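# Park the utility cart inside the yellow bay

## Task

Move the utility cart into the yellow taped bay so that all four of its wheels sit fully within the tape outline and none rests on the tape. Anything the cart carries has to stay aboard with no part hanging over its edges. The robot must not topple or be left leaning, or the task fails. At the finish the cart has to stay put without the robot holding it.

## Robot and tools

Robot: a Hello Robot Stretch 3 with one arm. It has a two-wheel differential base (0.33 m long, 0.34 m wide), a lift that rides up a mast, and a telescoping arm that reaches out to the robot's right side, ending in a wrist and a two-finger gripper. The base cannot move sideways, so the gripper moves forward or back only when the base drives. An on-the-spot turn pivots about the point between the drive wheels, 0.05 m behind the front edge. With the arm pulled in and the wrist folded, a turn sweeps a circle of radius 0.28 m. An unfolded, level wrist reaches past that circle.

Frames: the base frame has its origin on the floor between the drive wheels, with x forward, y to the left and z up. hand_pose is reported in this frame, at the point where the closed fingertips meet. The odometry frame is the base frame as it stood when the scene began. Heading is positive to the left, from -3.142 to 3.142.

execute_actions: arguments are "actions", a list holding one action or none, and optional "cameras" (names from head_camera, nav_camera, wrist_camera, all). If cameras is omitted, null or ["all"], every camera is returned; [] returns none. An empty actions list just reports state and images. An action may contain "base", "joints", or both, plus optional "contact_limits". Everything in one action starts together.
- base takes exactly one key. translate_m is a relative drive in metres from the base's current position, forward positive, range -1 to 1. rotate_rad is a relative turn in radians on the spot, left (counter-clockwise seen from above) positive, range -3.2 to 3.2.
- joints is a dictionary of absolute targets keyed by joint name. lift_m is 0 to 1.1 (arm height). arm_m is 0 to 0.52 (extension). wrist_yaw_rad is -1.345 to 4.42: 0 aims along the arm, positive swings toward the front, and 3.0 is folded over the base. wrist_pitch_rad is -1.57 to 0.451, with 0 level and negative tipping the fingertips down. wrist_roll_rad is -2.911 to 2.911. gripper_m is -0.089 to 0.179, larger meaning wider; the real fingertip gap is somewhat less than the value. head_pan_rad is -3.953 to 1.73, with 0 forward, positive left and -1.57 looking along the arm. head_tilt_rad is -1.53 to 0.419, negative looking down. Parts you leave out may keep pushing toward their previous targets.
- contact_limits: {"arm_m": effort percent 1 to 100}. The arm motion halts once its effort reaches this level. Lower values are gentler, but a value that is too low stops it instantly.
A call with an unknown key or an out-of-range number is rejected and nothing moves. If a result reports a stop, later motion calls in the same reply are skipped.

wait: {"seconds": 0 to 10}. Nothing new is commanded; it returns state and images.
zoom_image: {"camera": name, "region": [x0, y0, x1, y1]} in pixels of that camera's latest full image, origin at the top left, at most 504 by 504 pixels. Image sizes are head_camera 896x504, nav_camera 672x504 (fisheye) and wrist_camera 644x364. Both head_camera and nav_camera move with head pan and tilt.
finished_scene: {"scene": integer}. It ends the current scene permanently and reports whether the goal was met. The goal must already be met and must hold by itself.

Result lines:
- joint_positions gives current joint values.
- base_status and joint_status say how each commanded motion ended: done, off_target (came to rest short and may still push), contact_stop, time_out or torque_fault. After the last three, the old target is dropped. For the base, done only means the wheels turned the commanded amount, even if they slipped.
- on_its_own covers things you did not command; "held at" names a held target, not the actual position.
- motor_effort is percent of maximum, positive toward larger joint values, with the peak in brackets. These readings are noisy and biased. Positive wheel effort drives the robot forward.
- lidar_m lists 12 distances in metres from the base origin, one per 30-degree sector, starting straight ahead and going counter-clockwise (4th is left, 7th is behind, 10th is right). "-" means nothing seen. The lidar sweeps a plane 0.17 m above the floor, covering 0.15 to 12 m, and misses glass and low objects. Some sectors are blocked by the robot when the lift is low.
- wrist_depth_mm and head_depth_mm are 7x7 grids of median depths. The head grid follows the sideways image.
- base_odometry comes from the wheels only. turned_by_wheels and turned_by_imu give the turn since the last result. base_tilt gives forward and right lean in degrees.
- The contact_limits line shows the active, default and maximum values. The pictures line lists image order.

Speed: the base reaches 0.30 m/s and 1.9 rad/s only when stowed (lift_m under 0.30, arm_m under 0.03, wrist_yaw_rad over 2.54). Otherwise it is capped at 0.10 m/s and 0.63 rad/s.

Cautions:
- The arm and lift stop and go slack on firm contact. Slack joints hold nothing until they are commanded again.
- The base, wrist and head keep pushing into whatever they hit. Sustained strain can switch a wrist servo off for 10 s.
- Only fold or unfold the wrist with lift_m between 0.32 and 0.95, wrist_pitch_rad at -0.4 and roll near 0. With yaw below -0.4, keep pitch at -0.5 or lower.
- Pushing on something immovable with the gripper above about 0.45 m, pushing a second time, or driving while gripping, hooking or pushing a fixed object can tip the robot. Snagging furniture can too, especially when reversing.
- If base_tilt shows a lean, back off in small steps, free the gripper and drop lift_m to about 0.2.
- To grip, send gripper_m below the object's width. To release, send at least 0.02 above the contact value.
- Avoid drops, slams, hard hits and strong shoves. Loose objects may occasionally get bumped.

Each tool is called after "Request:" by a JSON object that holds its "fn" and its "kwargs", one argument or row to a line.

## Session

I'll start by looking at the current state and the camera images.

Request:
{"fn": "execute_actions", "kwargs": {
  "actions": []
}}

Scene clock: 0.00 s.
base_odometry: x=+0.000 y=+0.000 heading=+0.000 (m, m, rad; odometry frame)
turned_by_wheels: +0.000 (rad since the last result)
turned_by_imu: +0.000 (rad since the last result)
base_tilt: forward=-0.4 right=-0.7 (deg)
lidar_m: 0.90 2.45 1.69 1.34 1.57 1.36 1.72 1.44 2.24 2.19 2.22 0.94
head_depth_mm: 2086 3077 3111 3110 2507 1189 873 / 2064 3088 3084 3118 2459 1266 869 / 2032 3069 3099 3129 2427 1284 872 / 2025 3042 3028 3050 2432 1309 870 / 1993 3022 3030 3023 2410 2449 2099 / 1974 2973 3014 3040 2385 2420 2307 / 2125 2935 3004 3047 3000 3038 2333
base_status: not commanded
joint_positions: lift_m=+0.464 arm_m=+0.002 wrist_yaw_rad=+2.838 wrist_pitch_rad=-0.545 wrist_roll_rad=-0.011 gripper_m=+0.037 head_pan_rad=-0.018 head_tilt_rad=-0.010
joint_status: not commanded
motor_effort: left_wheel=+0 right_wheel=+0 lift_m=+25 arm_m=+0 wrist_yaw_rad=+0 wrist_pitch_rad=+6 wrist_roll_rad=+0 gripper_m=+0 head_pan_rad=+0 head_tilt_rad=+2 (%)
hand_pose: x=+0.0406 y=+0.0504 z=+0.4488 quat_wxyz=(+0.291, +0.698, +0.087, +0.648) (m; base frame)
wrist_depth_mm: - - - - - - - / - - - - - - - / - - - - - - - / 881 - 896 907 907 926 930 / 754 - 757 766 788 784 792 / 656 643 - 665 698 667 679 / 580 575 584 582 573 604 599
pictures: head_camera (sideways: a quarter turn clockwise sets it upright), nav_camera (sideways: a quarter turn counterclockwise sets it upright), wrist_camera
Images, in order (width x height): head_camera 896x504, nav_camera 672x504, wrist_camera 644x364.

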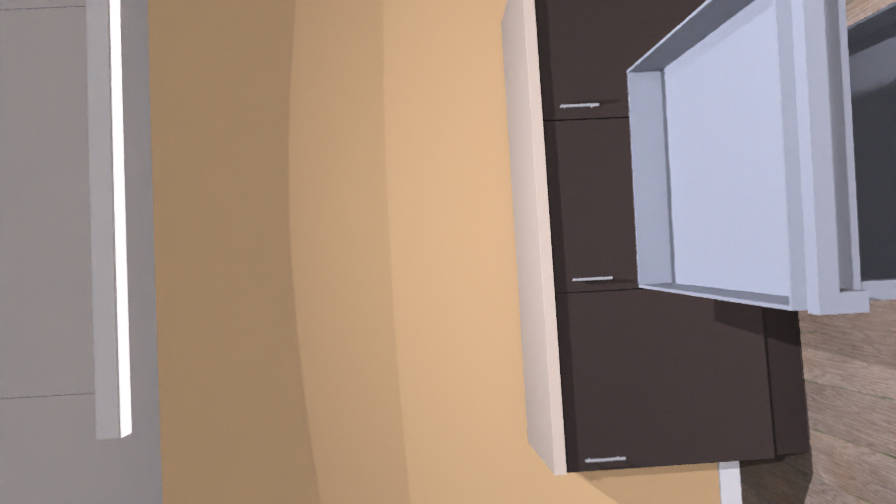

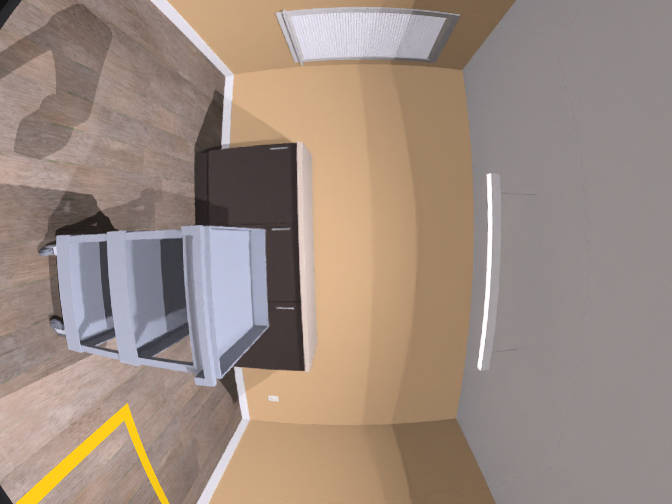

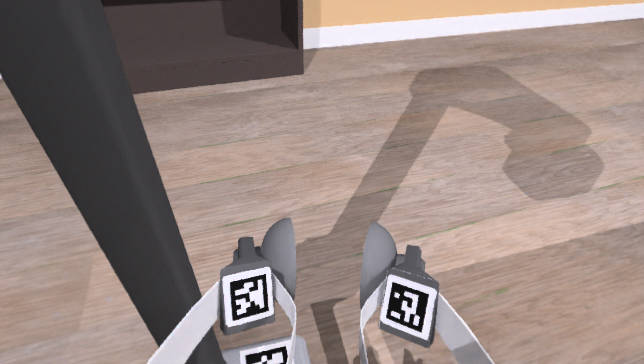

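Request:
{"fn": "execute_actions", "kwargs": {
  "actions": [
    {"joints": {"head_tilt_rad": -0.9, "head_pan_rad": -0.4}}
  ]
}}

Scene clock: 1.33 s.
base_odometry: x=+0.000 y=+0.000 heading=+0.000 (m, m, rad; odometry frame)
turned_by_wheels: +0.000 (rad since the last result)
turned_by_imu: +0.000 (rad since the last result)
base_tilt: forward=-0.3 right=-0.6 (deg)
lidar_m: 0.90 2.45 1.69 1.34 1.57 1.35 1.72 1.45 2.23 2.18 2.22 0.94
head_depth_mm: 2645 2188 1845 1599 1394 1243 1132 / 2719 2225 1850 1599 1404 1254 1129 / 2734 2238 1879 1612 1411 1267 1137 / 2529 2136 1560 1558 1438 1264 1149 / 1024 1350 1257 1528 1439 1268 1149 / 1085 1342 1236 1486 1441 1280 1153 / 1101 894 1217 1495 1454 1288 1167
base_status: not commanded
joint_positions: lift_m=+0.464 arm_m=+0.002 wrist_yaw_rad=+2.838 wrist_pitch_rad=-0.545 wrist_roll_rad=-0.011 gripper_m=+0.037 head_pan_rad=-0.393 head_tilt_rad=-0.888
joint_status: all done
motor_effort: left_wheel=+0(0) right_wheel=+0(0) lift_m=+25(25) arm_m=-1(0) wrist_yaw_rad=+1(0) wrist_pitch_rad=+6(6) wrist_roll_rad=+0(0) gripper_m=+0(0) head_pan_rad=-3(33) head_tilt_rad=-5(37) (%)
hand_pose: x=+0.0406 y=+0.0504 z=+0.4488 quat_wxyz=(+0.291, +0.698, +0.087, +0.648) (m; base frame)
wrist_depth_mm: - - - - - - - / - - - - - - - / - - - - - - - / 880 - 869 906 925 904 932 / 737 - 765 770 786 782 802 / 651 635 - 669 687 671 681 / 581 578 585 589 581 586 594
pictures: head_camera (sideways: a quarter turn clockwise sets it upright), nav_camera (sideways: a quarter turn counterclockwise sets it upright), wrist_camera
Images, in order (width x height): head_camera 896x504, nav_camera 672x504, wrist_camera 644x364.

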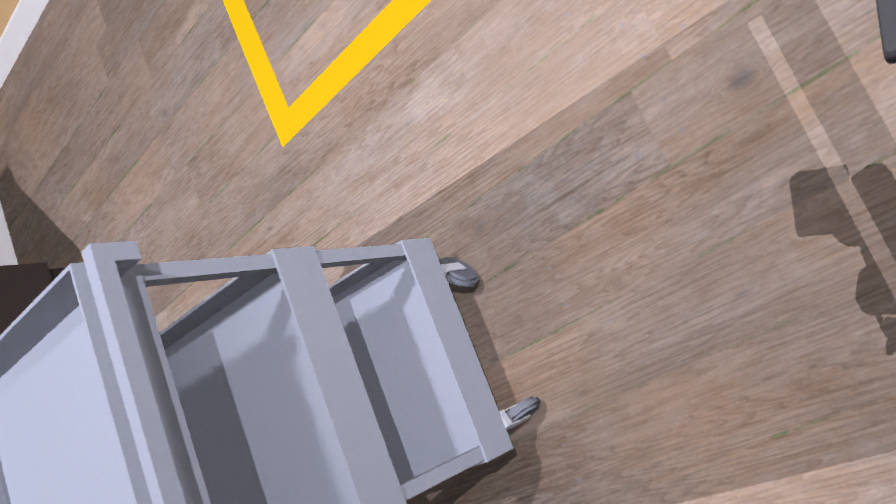

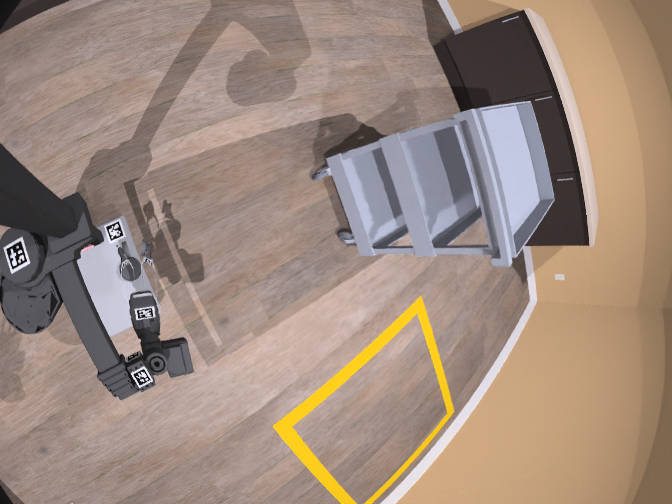

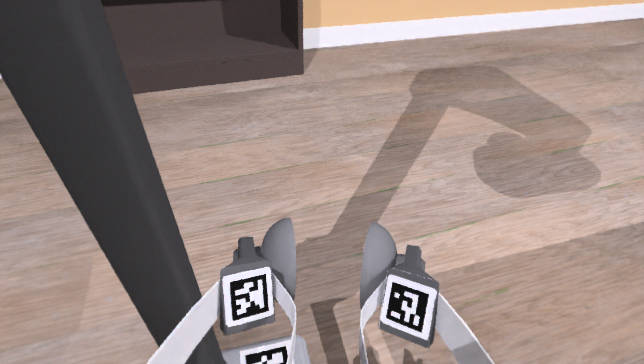

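Request:
{"fn": "zoom_image", "kwargs": {
  "camera": "nav_camera",
  "region": [290, 80, 610, 290]
}}

Request:
{"fn": "zoom_image", "kwargs": {
  "camera": "head_camera",
  "region": [60, 200, 560, 504]
}}

Region (290, 80, 610, 290) of nav_camera's 672x504 image, scaled by 1.575, with more detail than that image has; it fills the top 331 rows of this view, and the rest is white.

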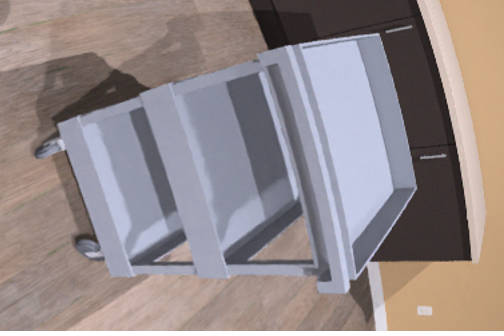

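Region (60, 200, 560, 504) of head_camera's 896x504 image, scaled by 1.008, with more detail than that image has; it fills the top 306 rows of this view, and the rest is white.

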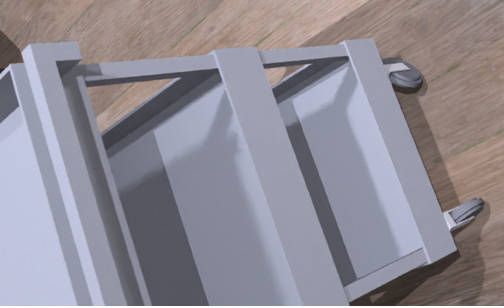

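Request:
{"fn": "execute_actions", "kwargs": {
  "actions": [
    {"joints": {"head_tilt_rad": -0.75, "head_pan_rad": -1.05}}
  ],
  "cameras": ["head_camera", "nav_camera"]
}}

Scene clock: 6.57 s.
base_odometry: x=+0.000 y=+0.000 heading=+0.000 (m, m, rad; odometry frame)
turned_by_wheels: +0.000 (rad since the last result)
turned_by_imu: +0.000 (rad since the last result)
base_tilt: forward=-0.3 right=-0.6 (deg)
lidar_m: 0.89 2.44 1.69 1.34 1.57 1.36 1.72 1.45 2.23 2.19 2.22 0.94
head_depth_mm: 1951 2194 2216 1783 1521 1318 1171 / 2031 2315 2210 1809 1522 1326 1172 / 2119 2408 2226 1827 1534 1335 1182 / 2218 2542 2262 1842 1552 1348 1182 / 2302 2599 2295 1858 1567 1348 1195 / 2412 2788 2326 1867 1578 1360 1195 / 2575 2867 2338 1891 1587 1372 1203
base_status: not commanded
joint_positions: lift_m=+0.464 arm_m=+0.002 wrist_yaw_rad=+2.838 wrist_pitch_rad=-0.545 wrist_roll_rad=-0.011 gripper_m=+0.037 head_pan_rad=-1.043 head_tilt_rad=-0.755
joint_status: all done
motor_effort: left_wheel=+0(0) right_wheel=-1(1) lift_m=+25(25) arm_m=+0(0) wrist_yaw_rad=+1(0) wrist_pitch_rad=+6(6) wrist_roll_rad=+0(0) gripper_m=+0(1) head_pan_rad=-3(43) head_tilt_rad=+2(14) (%)
hand_pose: x=+0.0406 y=+0.0504 z=+0.4488 quat_wxyz=(+0.291, +0.698, +0.087, +0.648) (m; base frame)
wrist_depth_mm: - - - - - - - / - - - - - - - / - - - - - - - / 880 - 899 898 922 914 940 / 733 - 766 784 776 771 781 / 644 635 - 653 667 687 685 / 571 581 587 590 581 595 598
pictures: head_camera (sideways: a quarter turn clockwise sets it upright), nav_camera (sideways: a quarter turn counterclockwise sets it upright)
Images, in order (width x height): head_camera 896x504, nav_camera 672x504.

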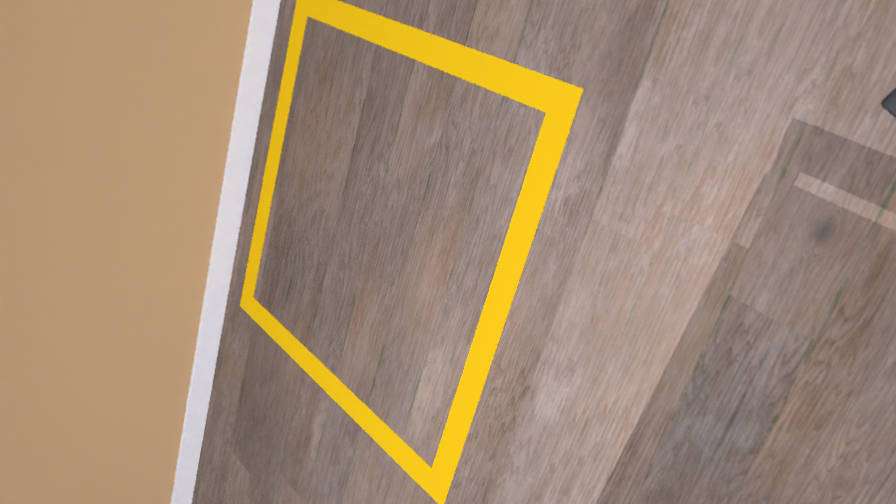

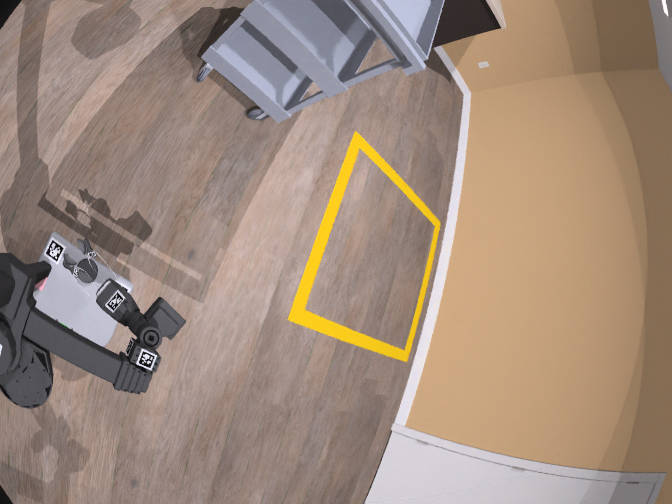

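Request:
{"fn": "execute_actions", "kwargs": {
  "actions": [
    {"base": {"translate_m": 0.25}, "joints": {"wrist_yaw_rad": 0.0, "wrist_pitch_rad": -0.4, "gripper_m": 0.12, "head_pan_rad": -0.3, "head_tilt_rad": -0.85}}
  ]
}}

Scene clock: 18.13 s.
base_odometry: x=+0.250 y=+0.000 heading=+0.000 (m, m, rad; odometry frame)
turned_by_wheels: +0.000 (rad since the last result)
turned_by_imu: -0.001 (rad since the last result)
base_tilt: forward=-0.2 right=-0.8 (deg)
lidar_m: 0.65 2.20 1.72 1.31 1.59 1.61 1.59 1.66 2.30 2.16 2.20 0.68
head_depth_mm: 2972 2381 1944 1658 1442 1271 1140 / 2991 2363 1864 1661 1445 1276 1146 / 2367 866 1127 1107 1370 1282 1151 / 1157 924 1167 1093 1343 1290 1153 / 1152 936 729 1076 1321 1296 1162 / 1132 948 715 1082 1317 1318 1169 / 1123 958 744 1113 1503 1316 1175
base_status: done
joint_positions: lift_m=+0.464 arm_m=+0.002 wrist_yaw_rad=+0.002 wrist_pitch_rad=-0.420 wrist_roll_rad=-0.011 gripper_m=+0.120 head_pan_rad=-0.307 head_tilt_rad=-0.840
joint_status: all done
motor_effort: left_wheel=+0(6) right_wheel=-1(3) lift_m=+25(25) arm_m=+0(0) wrist_yaw_rad=-2(4) wrist_pitch_rad=+9(6) wrist_roll_rad=+0(0) gripper_m=+0(90) head_pan_rad=+5(47) head_tilt_rad=-4(15) (%)
hand_pose: x=-0.0210 y=-0.3708 z=+0.4759 quat_wxyz=(+0.696, +0.149, -0.687, -0.146) (m; base frame)
wrist_depth_mm: - - - - - - - / - - - - - - - / - - - - - - - / - - - - - - - / 853 874 877 905 924 914 939 / 721 - 732 738 755 - 769 / 634 614 635 645 657 624 668
pictures: head_camera (sideways: a quarter turn clockwise sets it upright), nav_camera (sideways: a quarter turn counterclockwise sets it upright), wrist_camera
Images, in order (width x height): head_camera 896x504, nav_camera 672x504, wrist_camera 644x364.

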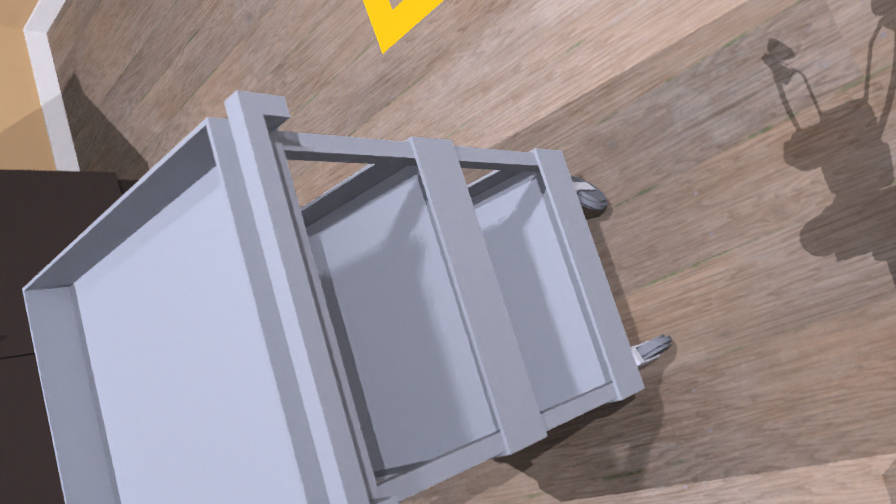

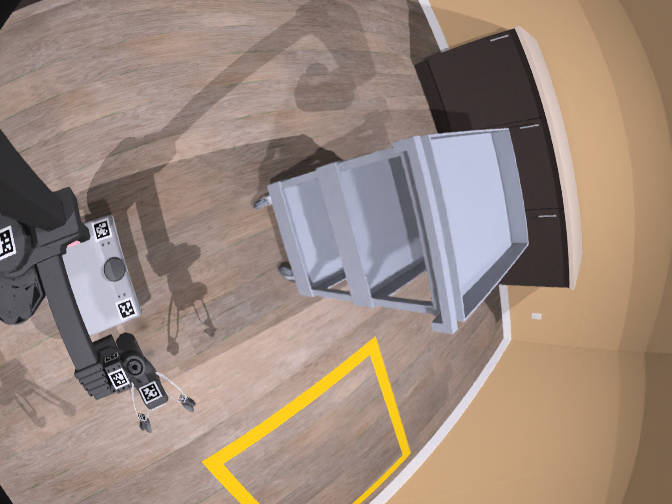

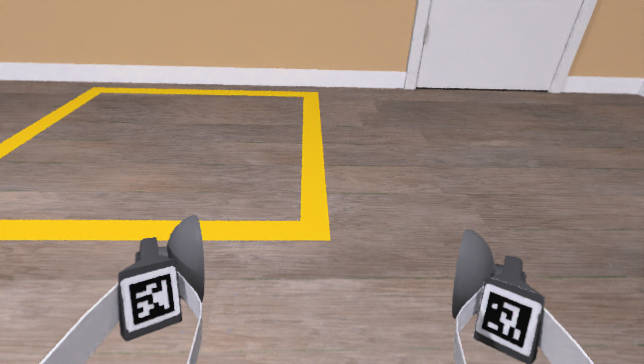

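Request:
{"fn": "zoom_image", "kwargs": {
  "camera": "head_camera",
  "region": [380, 100, 720, 440]
}}

Region (380, 100, 720, 440) of head_camera's 896x504 image, scaled by 1.482, with more detail than that image has.

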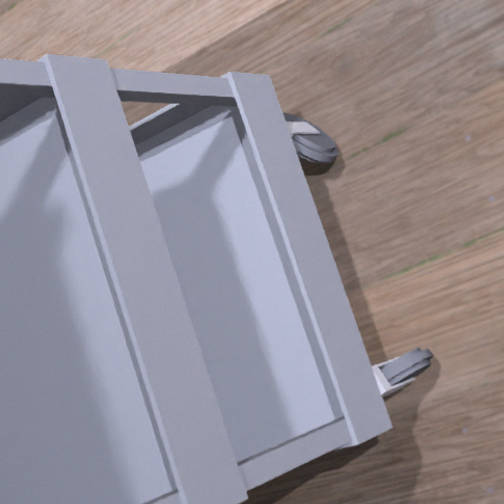

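Request:
{"fn": "execute_actions", "kwargs": {
  "actions": [
    {"base": {"rotate_rad": 1.571}, "joints": {"lift_m": 0.23, "wrist_pitch_rad": 0.0, "head_pan_rad": -1.75, "head_tilt_rad": -0.8}}
  ]
}}

Scene clock: 25.90 s.
base_odometry: x=+0.250 y=+0.000 heading=+1.571 (m, m, rad; odometry frame)
turned_by_wheels: +1.571 (rad since the last result)
turned_by_imu: +1.585 (rad since the last result)
base_tilt: forward=-0.4 right=-0.7 (deg)
lidar_m: 1.31 1.45 2.07 1.59 2.00 2.30 2.16 2.20 0.68 0.65 2.19 1.72
head_depth_mm: 2933 2519 875 1711 1465 1283 1147 / 2194 935 809 1085 1394 1305 1158 / 2006 977 796 1102 1342 1303 1175 / 1195 995 783 1108 1324 1319 1182 / 1916 1008 776 1112 1282 1305 1172 / 1882 1019 733 1147 1484 1328 1185 / 1892 2064 2045 1786 1533 1335 1182
base_status: done
joint_positions: lift_m=+0.230 arm_m=+0.002 wrist_yaw_rad=+0.002 wrist_pitch_rad=-0.022 wrist_roll_rad=-0.011 gripper_m=+0.120 head_pan_rad=-1.743 head_tilt_rad=-0.804
joint_status: all done
motor_effort: left_wheel=-2(8) right_wheel=+1(5) lift_m=+16(20) arm_m=+0(0) wrist_yaw_rad=-2(3) wrist_pitch_rad=+10(11) wrist_roll_rad=+0(0) gripper_m=+1(1) head_pan_rad=-3(47) head_tilt_rad=+1(8) (%)
hand_pose: x=-0.0210 y=-0.4023 z=+0.3393 quat_wxyz=(+0.711, +0.009, -0.703, -0.008) (m; base frame)
wrist_depth_mm: - - 377 377 379 378 386 / - - 456 422 388 389 398 / - - - - - - - / - - - - - - - / - - 662 799 806 - - / 803 - 429 434 431 - 883 / 639 600 590 438 443 480 703
pictures: head_camera (sideways: a quarter turn clockwise sets it upright), nav_camera (sideways: a quarter turn counterclockwise sets it upright), wrist_camera
Images, in order (width x height): head_camera 896x504, nav_camera 672x504, wrist_camera 644x364.

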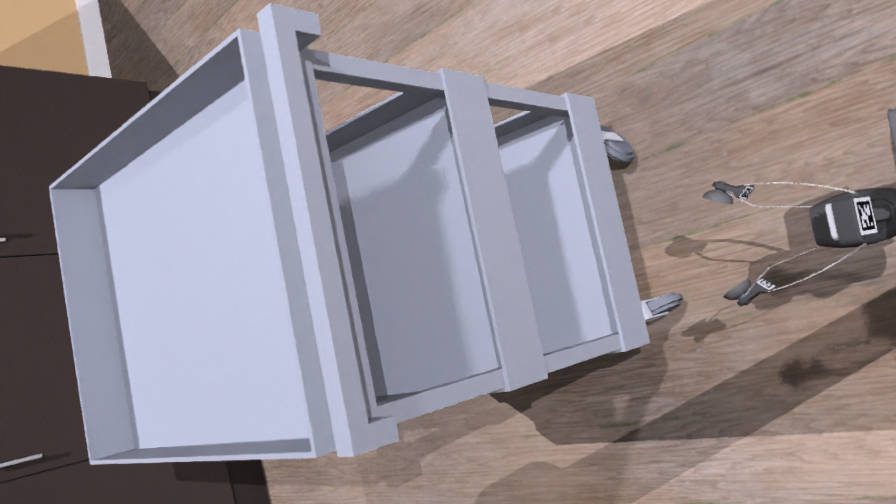

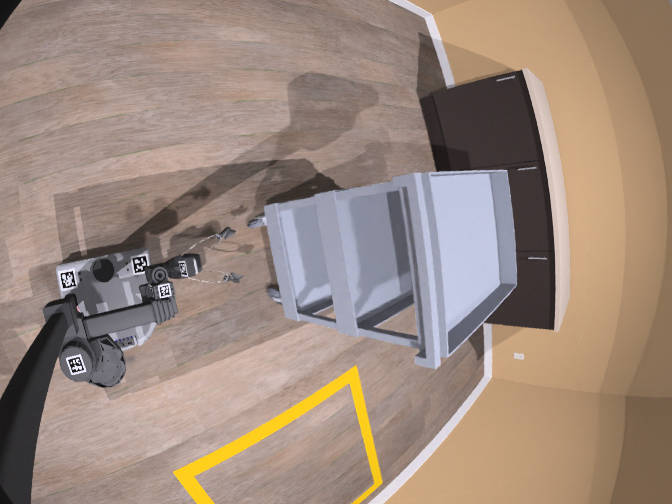

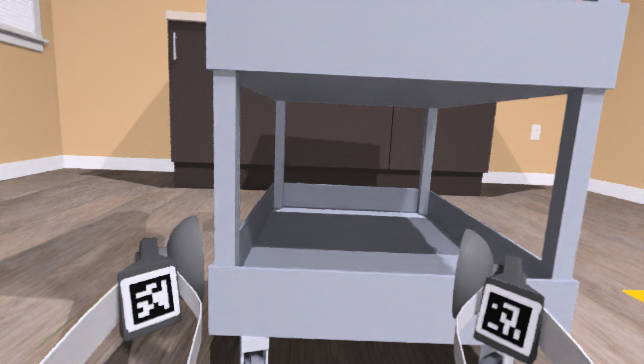

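Request:
{"fn": "execute_actions", "kwargs": {
  "actions": [
    {"base": {"translate_m": -0.29}, "joints": {"arm_m": 0.17, "head_pan_rad": -1.6, "head_tilt_rad": -0.9}, "contact_limits": {"arm_m": 15}}
  ]
}}

Scene clock: 30.70 s.
base_odometry: x=+0.250 y=-0.290 heading=+1.571 (m, m, rad; odometry frame)
turned_by_wheels: +0.000 (rad since the last result)
turned_by_imu: +0.001 (rad since the last result)
base_tilt: forward=-0.2 right=-0.7 (deg)
lidar_m: 1.60 1.70 1.69 1.93 1.96 2.00 1.88 1.91 2.42 0.66 0.68 2.03
head_depth_mm: 2626 2197 1843 1586 1394 1246 1118 / 2220 2206 1849 1608 1409 1273 1149 / 2178 2230 1877 1582 1405 1231 1154 / 1059 776 1136 1087 1364 1271 1145 / 1065 857 1146 1097 1365 1277 1151 / 1088 866 1156 1082 1344 1286 1151 / 1091 878 1145 1086 1408 1290 1163
base_status: done
joint_positions: lift_m=+0.230 arm_m=+0.170 wrist_yaw_rad=+0.001 wrist_pitch_rad=-0.022 wrist_roll_rad=-0.011 gripper_m=+0.120 head_pan_rad=-1.607 head_tilt_rad=-0.889
joint_status: all done
motor_effort: left_wheel=-3(10) right_wheel=+1(3) lift_m=+16(16) arm_m=+3(3) wrist_yaw_rad=-1(0) wrist_pitch_rad=+9(10) wrist_roll_rad=+0(0) gripper_m=+1(1) head_pan_rad=+5(22) head_tilt_rad=-5(13) (%)
contact_limits: arm_m 15 (drawing in: default 22, maximum 36; extending or still: default 31, maximum 50)
hand_pose: x=-0.0211 y=-0.5704 z=+0.3395 quat_wxyz=(+0.711, +0.008, -0.703, -0.008) (m; base frame)
wrist_depth_mm: 232 233 232 233 - - - / - 529 474 352 - - - / - - - - - - - / - - - 854 - - - / 608 722 759 654 - - - / 500 - 522 535 899 - 941 / 402 274 404 281 665 636 696
pictures: head_camera (sideways: a quarter turn clockwise sets it upright), nav_camera (sideways: a quarter turn counterclockwise sets it upright), wrist_camera
Images, in order (width x height): head_camera 896x504, nav_camera 672x504, wrist_camera 644x364.

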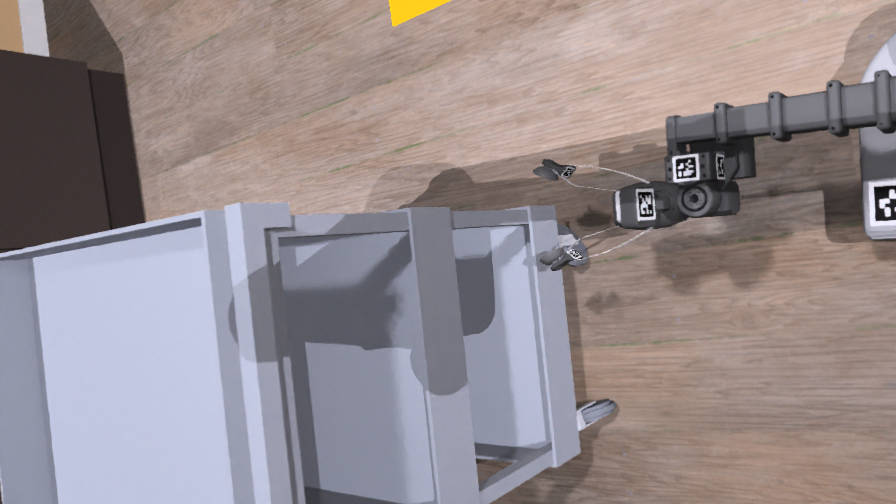

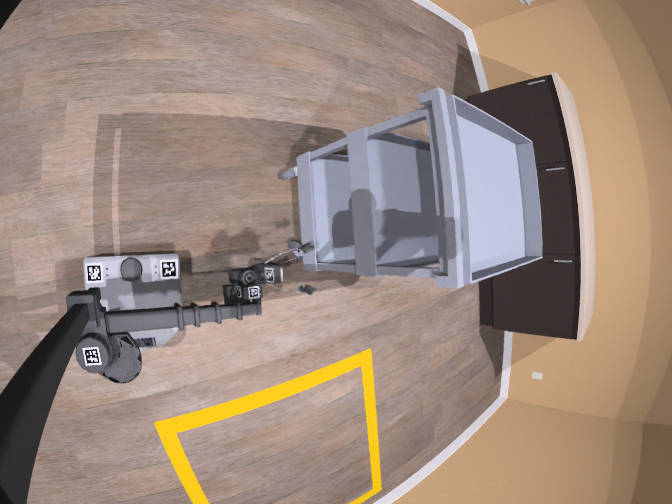

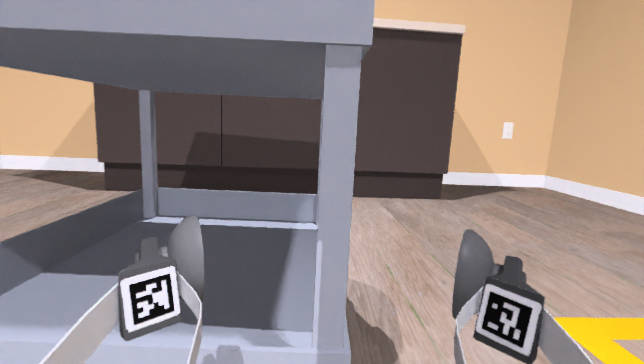

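Request:
{"fn": "execute_actions", "kwargs": {
  "actions": [
    {"joints": {"arm_m": 0.28}, "contact_limits": {"arm_m": 15}}
  ],
  "cameras": ["head_camera", "wrist_camera"]
}}

Scene clock: 33.30 s.
base_odometry: x=+0.250 y=-0.290 heading=+1.571 (m, m, rad; odometry frame)
turned_by_wheels: +0.000 (rad since the last result)
turned_by_imu: +0.000 (rad since the last result)
base_tilt: forward=-0.3 right=-0.7 (deg)
lidar_m: 1.60 1.70 1.69 1.93 1.97 2.00 1.87 1.90 2.42 0.66 0.68 2.03
head_depth_mm: 2608 2165 1846 1584 1398 1247 1131 / 2217 2203 1858 1612 1402 1254 1150 / 2172 2222 1873 1615 1459 1240 1153 / 1065 776 1142 1081 1350 1271 1144 / 1068 859 1143 1097 1361 1278 1150 / 1087 868 1155 1076 1349 1287 1155 / 1090 875 1142 1090 1404 1294 1169
base_status: not commanded
joint_positions: lift_m=+0.230 arm_m=+0.280 wrist_yaw_rad=+0.001 wrist_pitch_rad=-0.022 wrist_roll_rad=-0.011 gripper_m=+0.120 head_pan_rad=-1.607 head_tilt_rad=-0.889
joint_status: all done
motor_effort: left_wheel=-3(3) right_wheel=+1(2) lift_m=+15(15) arm_m=+2(6) wrist_yaw_rad=-1(1) wrist_pitch_rad=+9(9) wrist_roll_rad=+0(0) gripper_m=+1(1) head_pan_rad=+5(5) head_tilt_rad=-6(5) (%)
contact_limits: arm_m 15 (drawing in: default 22, maximum 36; extending or still: default 31, maximum 50)
hand_pose: x=-0.0211 y=-0.6804 z=+0.3395 quat_wxyz=(+0.711, +0.008, -0.703, -0.008) (m; base frame)
wrist_depth_mm: 225 215 205 137 - - - / - 530 473 140 - - - / - - - 144 - - - / - - - 146 - - - / 612 720 768 151 - - - / 502 - 525 155 875 - 937 / 398 377 399 160 671 630 695
pictures: head_camera (sideways: a quarter turn clockwise sets it upright), wrist_camera
Images, in order (width x height): head_camera 896x504, wrist_camera 644x364.

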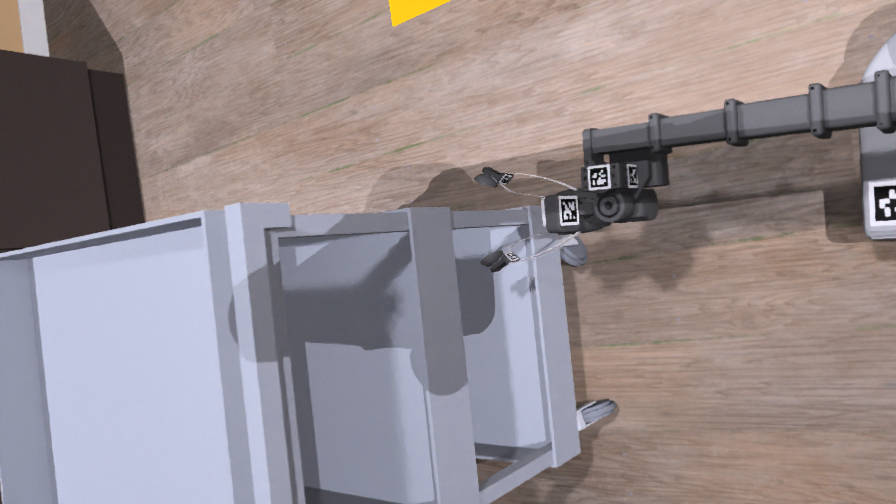

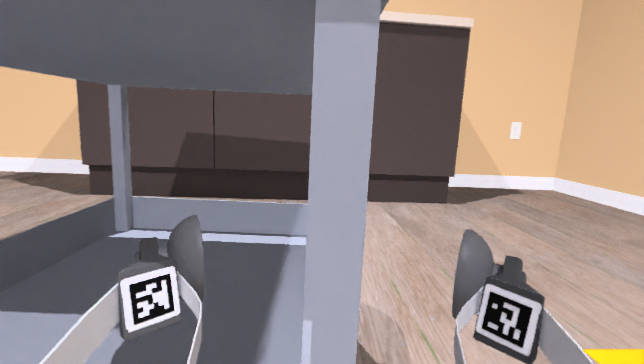

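Request:
{"fn": "execute_actions", "kwargs": {
  "actions": [
    {"joints": {"arm_m": 0.292, "gripper_m": 0.0}, "contact_limits": {"arm_m": 15}}
  ],
  "cameras": ["head_camera", "wrist_camera"]
}}

Scene clock: 35.30 s.
base_odometry: x=+0.250 y=-0.290 heading=+1.571 (m, m, rad; odometry frame)
turned_by_wheels: +0.000 (rad since the last result)
turned_by_imu: +0.000 (rad since the last result)
base_tilt: forward=-0.4 right=-0.6 (deg)
lidar_m: 1.60 1.70 1.68 1.93 1.96 1.99 1.88 1.90 2.41 0.66 0.68 2.03
head_depth_mm: 2598 2203 1849 1584 1395 1242 1129 / 2205 2218 1866 1600 1412 1267 1158 / 2187 2235 1872 1605 1469 1262 1154 / 1060 764 1136 1078 1354 1268 1145 / 1068 857 1145 1102 1364 1277 1149 / 1084 867 1151 1081 1345 1284 1156 / 1086 876 1145 1090 1397 1295 1159
base_status: not commanded
joint_positions: lift_m=+0.230 arm_m=+0.292 wrist_yaw_rad=-0.002 wrist_pitch_rad=-0.022 wrist_roll_rad=-0.011 gripper_m=+0.001 head_pan_rad=-1.607 head_tilt_rad=-0.889
joint_status: all done
motor_effort: left_wheel=-3(4) right_wheel=+2(3) lift_m=+16(16) arm_m=+0(2) wrist_yaw_rad=+3(4) wrist_pitch_rad=+9(10) wrist_roll_rad=+0(0) gripper_m=-12(94) head_pan_rad=+4(4) head_tilt_rad=-5(5) (%)
contact_limits: arm_m 15 (drawing in: default 22, maximum 36; extending or still: default 31, maximum 50)
hand_pose: x=-0.0219 y=-0.6927 z=+0.3395 quat_wxyz=(+0.711, +0.007, -0.703, -0.009) (m; base frame)
wrist_depth_mm: 225 215 206 123 - - - / - 535 480 126 - - - / - - - 129 - - - / - - - 132 - - - / 613 718 758 135 - - - / 498 511 555 139 919 911 920 / 389 393 384 144 635 694 708
pictures: head_camera (sideways: a quarter turn clockwise sets it upright), wrist_camera
Images, in order (width x height): head_camera 896x504, wrist_camera 644x364.

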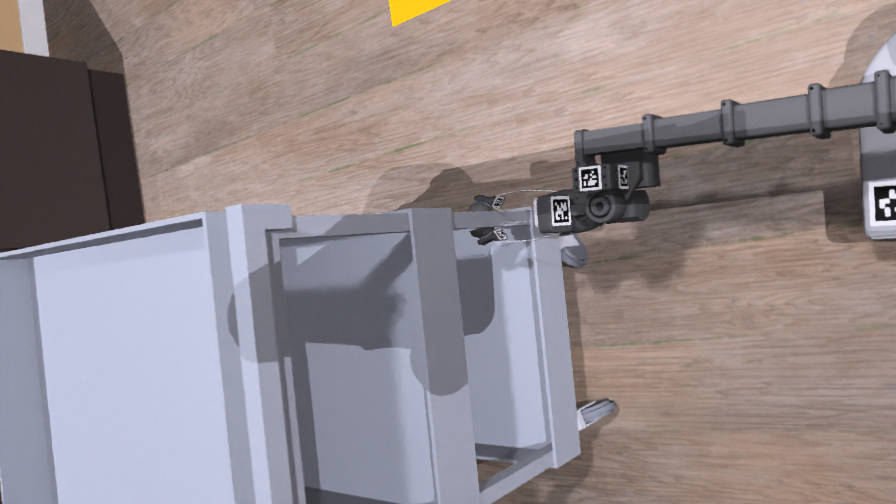

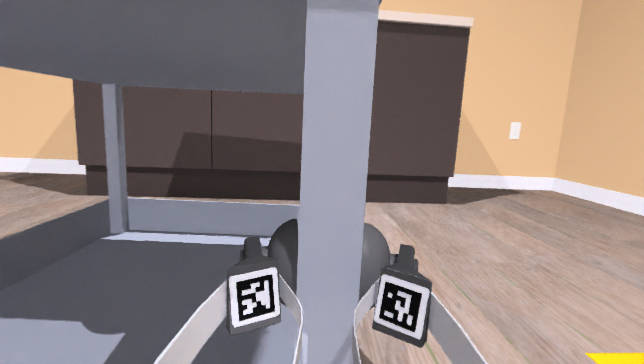

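Request:
{"fn": "zoom_image", "kwargs": {
  "camera": "head_camera",
  "region": [420, 150, 660, 290]
}}

Request:
{"fn": "zoom_image", "kwargs": {
  "camera": "wrist_camera",
  "region": [200, 160, 480, 364]
}}

Region (420, 150, 660, 290) of head_camera's 896x504 image, scaled by 2.100, with more detail than that image has; it fills the top 294 rows of this view, and the rest is white.

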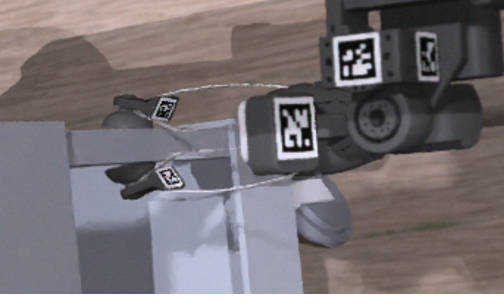

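Region (200, 160, 480, 364) of wrist_camera's 644x364 image, scaled by 1.800; it fills the top 367 rows of this view, and the rest is white.

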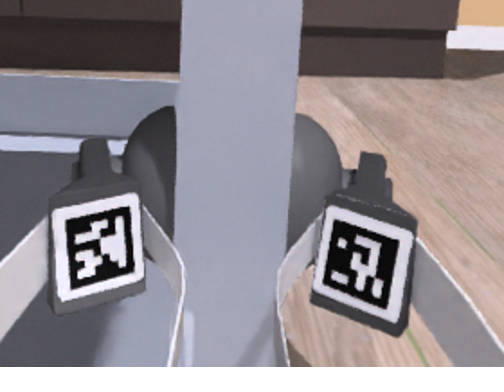

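Request:
{"fn": "execute_actions", "kwargs": {
  "actions": [
    {"base": {"translate_m": -0.4}, "joints": {"arm_m": 0.292, "head_pan_rad": -1.35, "head_tilt_rad": -0.9}}
  ]
}}

Scene clock: 41.17 s.
base_odometry: x=+0.250 y=-0.690 heading=+1.571 (m, m, rad; odometry frame)
turned_by_wheels: +0.000 (rad since the last result)
turned_by_imu: +0.003 (rad since the last result)
base_tilt: forward=-0.2 right=-0.6 (deg)
lidar_m: 2.00 2.06 1.88 1.44 1.91 1.56 1.48 1.50 1.91 0.62 0.61 2.45
head_depth_mm: 2119 2201 1824 1580 1404 1249 1121 / 2147 761 873 1539 1425 1235 1139 / 1009 841 1104 1058 1337 1261 1148 / 1056 852 1112 1061 1330 1268 1139 / 1065 859 747 1051 1316 1279 1152 / 1050 867 689 1038 1377 1285 1160 / 1056 878 682 1579 1462 1294 1160
base_status: done
joint_positions: lift_m=+0.230 arm_m=+0.292 wrist_yaw_rad=+0.145 wrist_pitch_rad=-0.022 wrist_roll_rad=-0.011 gripper_m=+0.001 head_pan_rad=-1.357 head_tilt_rad=-0.889
joint_status: all done
on_its_own: wrist_yaw_rad is held at +0.140, not at your +0.000, by its stall guard, which is not easing now
motor_effort: left_wheel=-1(19) right_wheel=+1(28) lift_m=+16(16) arm_m=-2(2) wrist_yaw_rad=-6(57) wrist_pitch_rad=+9(9) wrist_roll_rad=+0(0) gripper_m=-15(19) head_pan_rad=+5(27) head_tilt_rad=-5(5) (%)
hand_pose: x=+0.0156 y=-0.6901 z=+0.3395 quat_wxyz=(+0.710, +0.059, -0.701, +0.044) (m; base frame)
wrist_depth_mm: 225 215 206 125 - - - / 590 524 477 129 - - - / - - - 132 - - - / - - - 135 - - - / 653 672 720 139 - - - / 499 513 552 142 954 900 935 / 385 396 378 147 638 686 679
pictures: head_camera (sideways: a quarter turn clockwise sets it upright), nav_camera (sideways: a quarter turn counterclockwise sets it upright), wrist_camera
Images, in order (width x height): head_camera 896x504, nav_camera 672x504, wrist_camera 644x364.

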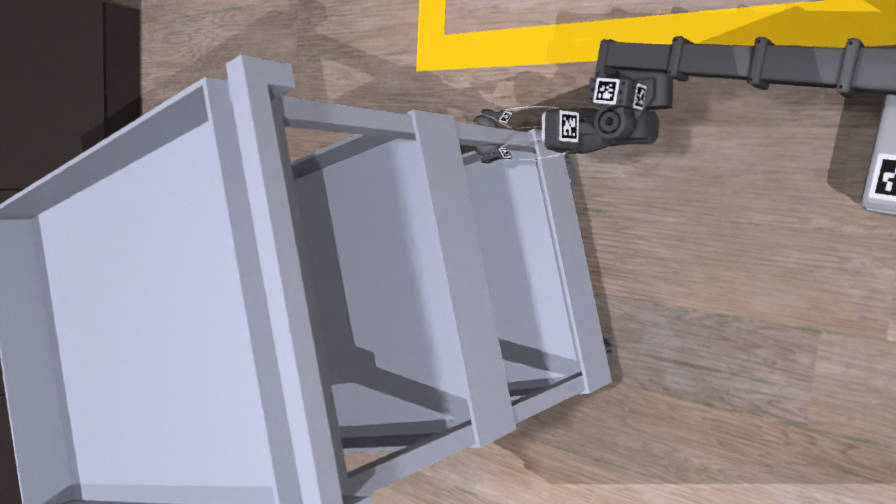

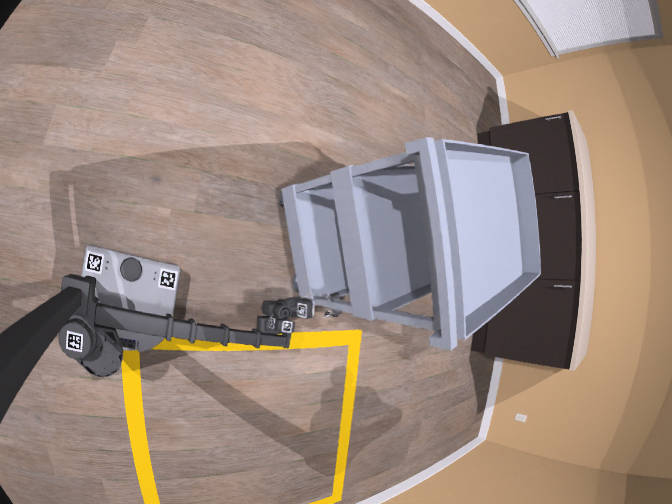

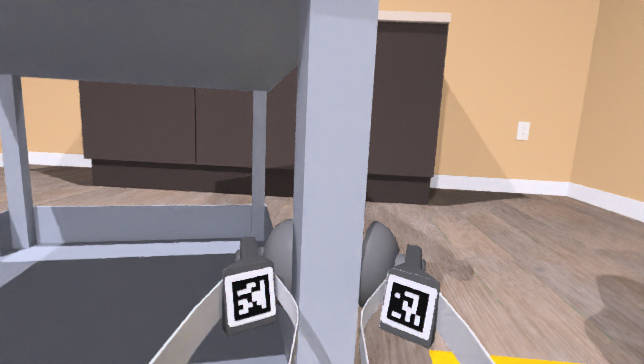

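Request:
{"fn": "execute_actions", "kwargs": {
  "actions": [
    {"base": {"translate_m": -0.7}, "joints": {"head_pan_rad": -1.35, "head_tilt_rad": -0.95}}
  ]
}}

Scene clock: 52.60 s.
base_odometry: x=+0.251 y=-1.390 heading=+1.571 (m, m, rad; odometry frame)
turned_by_wheels: +0.000 (rad since the last result)
turned_by_imu: +0.004 (rad since the last result)
base_tilt: forward=-0.3 right=-0.6 (deg)
lidar_m: 2.69 2.35 1.52 1.82 1.22 0.84 0.79 0.80 1.02 0.59 0.51 0.51
head_depth_mm: 2403 2018 1741 1541 1385 1228 1116 / 2467 2052 1756 1532 1409 1238 1152 / 2459 687 1696 1474 1345 1241 1159 / 2264 770 1069 1036 1320 1251 1139 / 905 792 703 989 1253 1254 1135 / 945 800 625 1000 1202 1250 1152 / 978 808 607 1004 965 1275 1145
base_status: done
joint_positions: lift_m=+0.230 arm_m=+0.292 wrist_yaw_rad=+0.513 wrist_pitch_rad=-0.022 wrist_roll_rad=-0.011 gripper_m=+0.001 head_pan_rad=-1.357 head_tilt_rad=-0.938
joint_status: all done
on_its_own: wrist_yaw_rad is held at +0.502, not at your +0.000, by its stall guard, which is not easing now
motor_effort: left_wheel=+1(16) right_wheel=-2(29) lift_m=+16(16) arm_m=-1(2) wrist_yaw_rad=-12(61) wrist_pitch_rad=+9(9) wrist_roll_rad=+0(0) gripper_m=-15(20) head_pan_rad=+5(4) head_tilt_rad=-4(11) (%)
hand_pose: x=+0.1040 y=-0.6599 z=+0.3395 quat_wxyz=(+0.690, +0.186, -0.678, +0.173) (m; base frame)
wrist_depth_mm: 225 216 206 125 - - - / 589 536 473 129 - - - / - - - 132 - - - / - - - 136 - - - / 646 668 710 139 - - - / 498 505 551 142 967 893 942 / 386 393 382 147 627 682 695
pictures: head_camera (sideways: a quarter turn clockwise sets it upright), nav_camera (sideways: a quarter turn counterclockwise sets it upright), wrist_camera
Images, in order (width x height): head_camera 896x504, nav_camera 672x504, wrist_camera 644x364.

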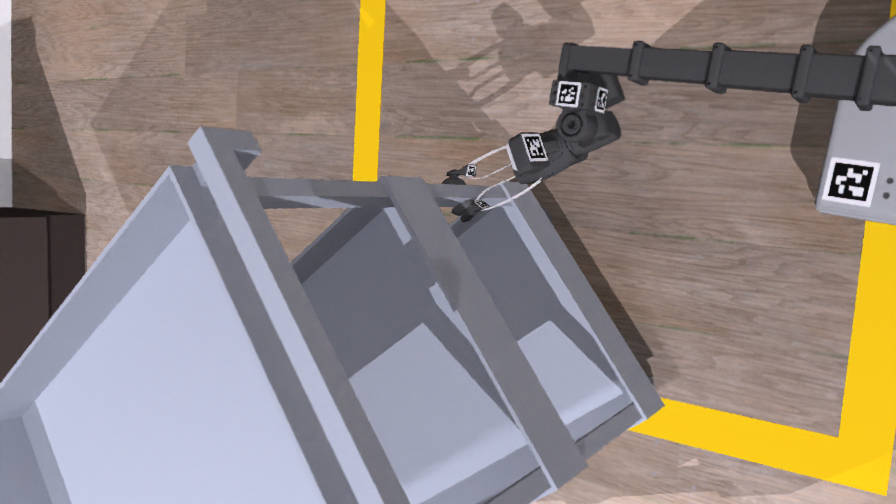

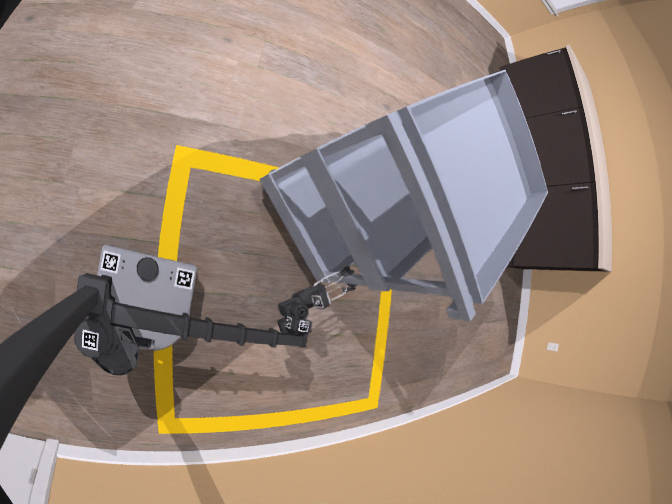

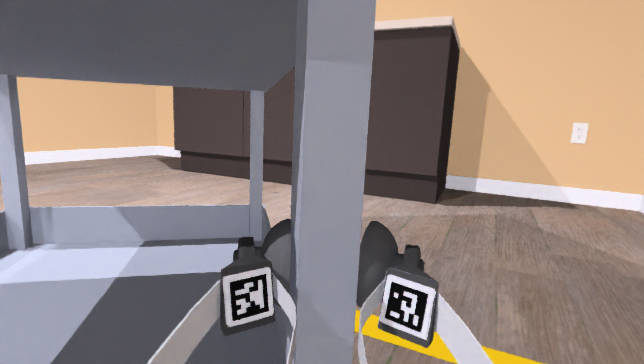

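Request:
{"fn": "execute_actions", "kwargs": {
  "actions": [
    {"base": {"translate_m": -0.38}, "joints": {"arm_m": 0.12, "head_pan_rad": -1.2, "head_tilt_rad": -1.0}}
  ]
}}

Scene clock: 59.20 s.
base_odometry: x=+0.251 y=-1.770 heading=+1.571 (m, m, rad; odometry frame)
turned_by_wheels: +0.000 (rad since the last result)
turned_by_imu: +0.002 (rad since the last result)
base_tilt: forward=-0.4 right=-0.6 (deg)
lidar_m: 3.08 2.64 1.69 1.78 0.62 0.44 0.41 0.42 0.53 0.46 0.42 0.42
head_depth_mm: 2217 1901 1673 1480 1329 1235 1118 / 2265 1915 1602 1494 1356 1192 - / 2260 697 576 908 1301 1226 - / 839 730 567 949 1197 1230 1132 / 863 741 579 944 1150 1238 1130 / 872 746 649 926 902 1230 1140 / 882 752 653 570 895 1251 1145
base_status: done
joint_positions: lift_m=+0.230 arm_m=+0.120 wrist_yaw_rad=+0.598 wrist_pitch_rad=-0.024 wrist_roll_rad=-0.010 gripper_m=+0.001 head_pan_rad=-1.207 head_tilt_rad=-0.988
joint_status: all done
on_its_own: wrist_yaw_rad is held at +0.590, not at your +0.000, by its stall guard, which is not easing now
motor_effort: left_wheel=+2(7) right_wheel=-6(22) lift_m=+16(16) arm_m=-1(6) wrist_yaw_rad=-11(51) wrist_pitch_rad=+10(10) wrist_roll_rad=+0(0) gripper_m=-13(17) head_pan_rad=+4(23) head_tilt_rad=-4(12) (%)
hand_pose: x=+0.1226 y=-0.4763 z=+0.3390 quat_wxyz=(+0.682, +0.216, -0.669, +0.201) (m; base frame)
wrist_depth_mm: 223 216 206 122 - - - / - 535 485 125 - - - / - - - 129 - - - / - - - 132 - - - / 610 710 748 135 - - - / 498 512 556 139 953 906 932 / 385 395 384 144 626 671 686
pictures: head_camera (sideways: a quarter turn clockwise sets it upright), nav_camera (sideways: a quarter turn counterclockwise sets it upright), wrist_camera
Images, in order (width x height): head_camera 896x504, nav_camera 672x504, wrist_camera 644x364.

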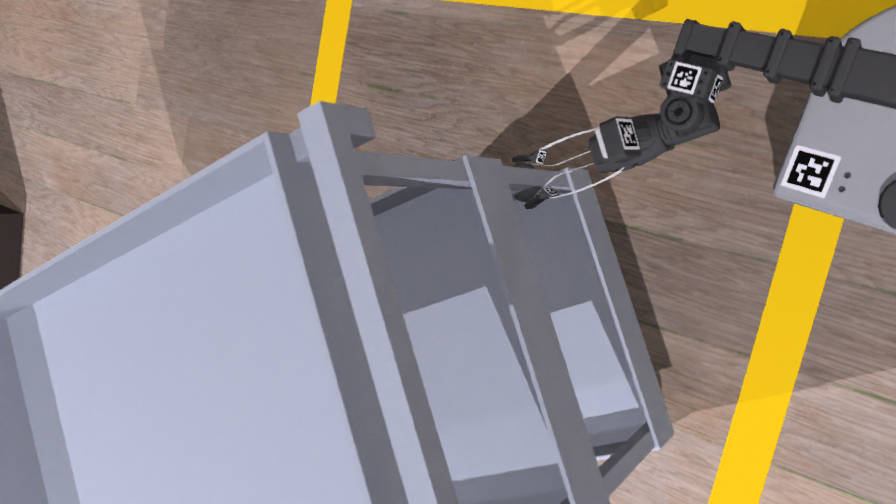

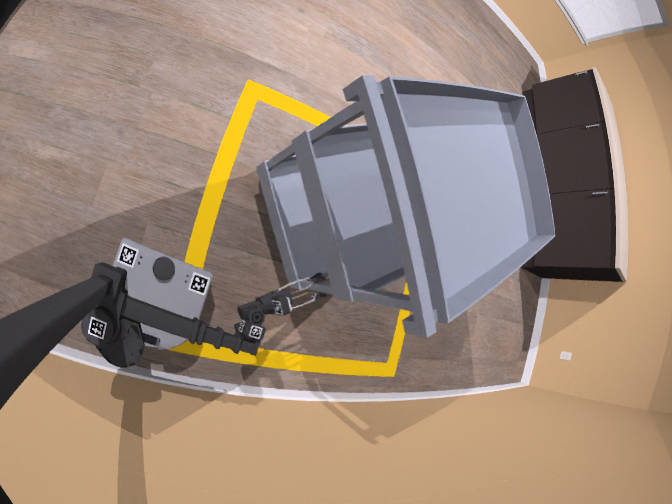

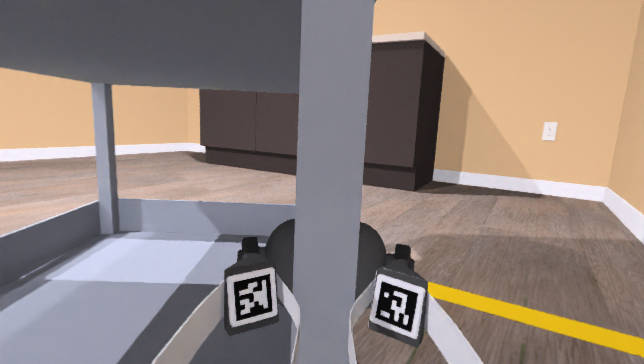

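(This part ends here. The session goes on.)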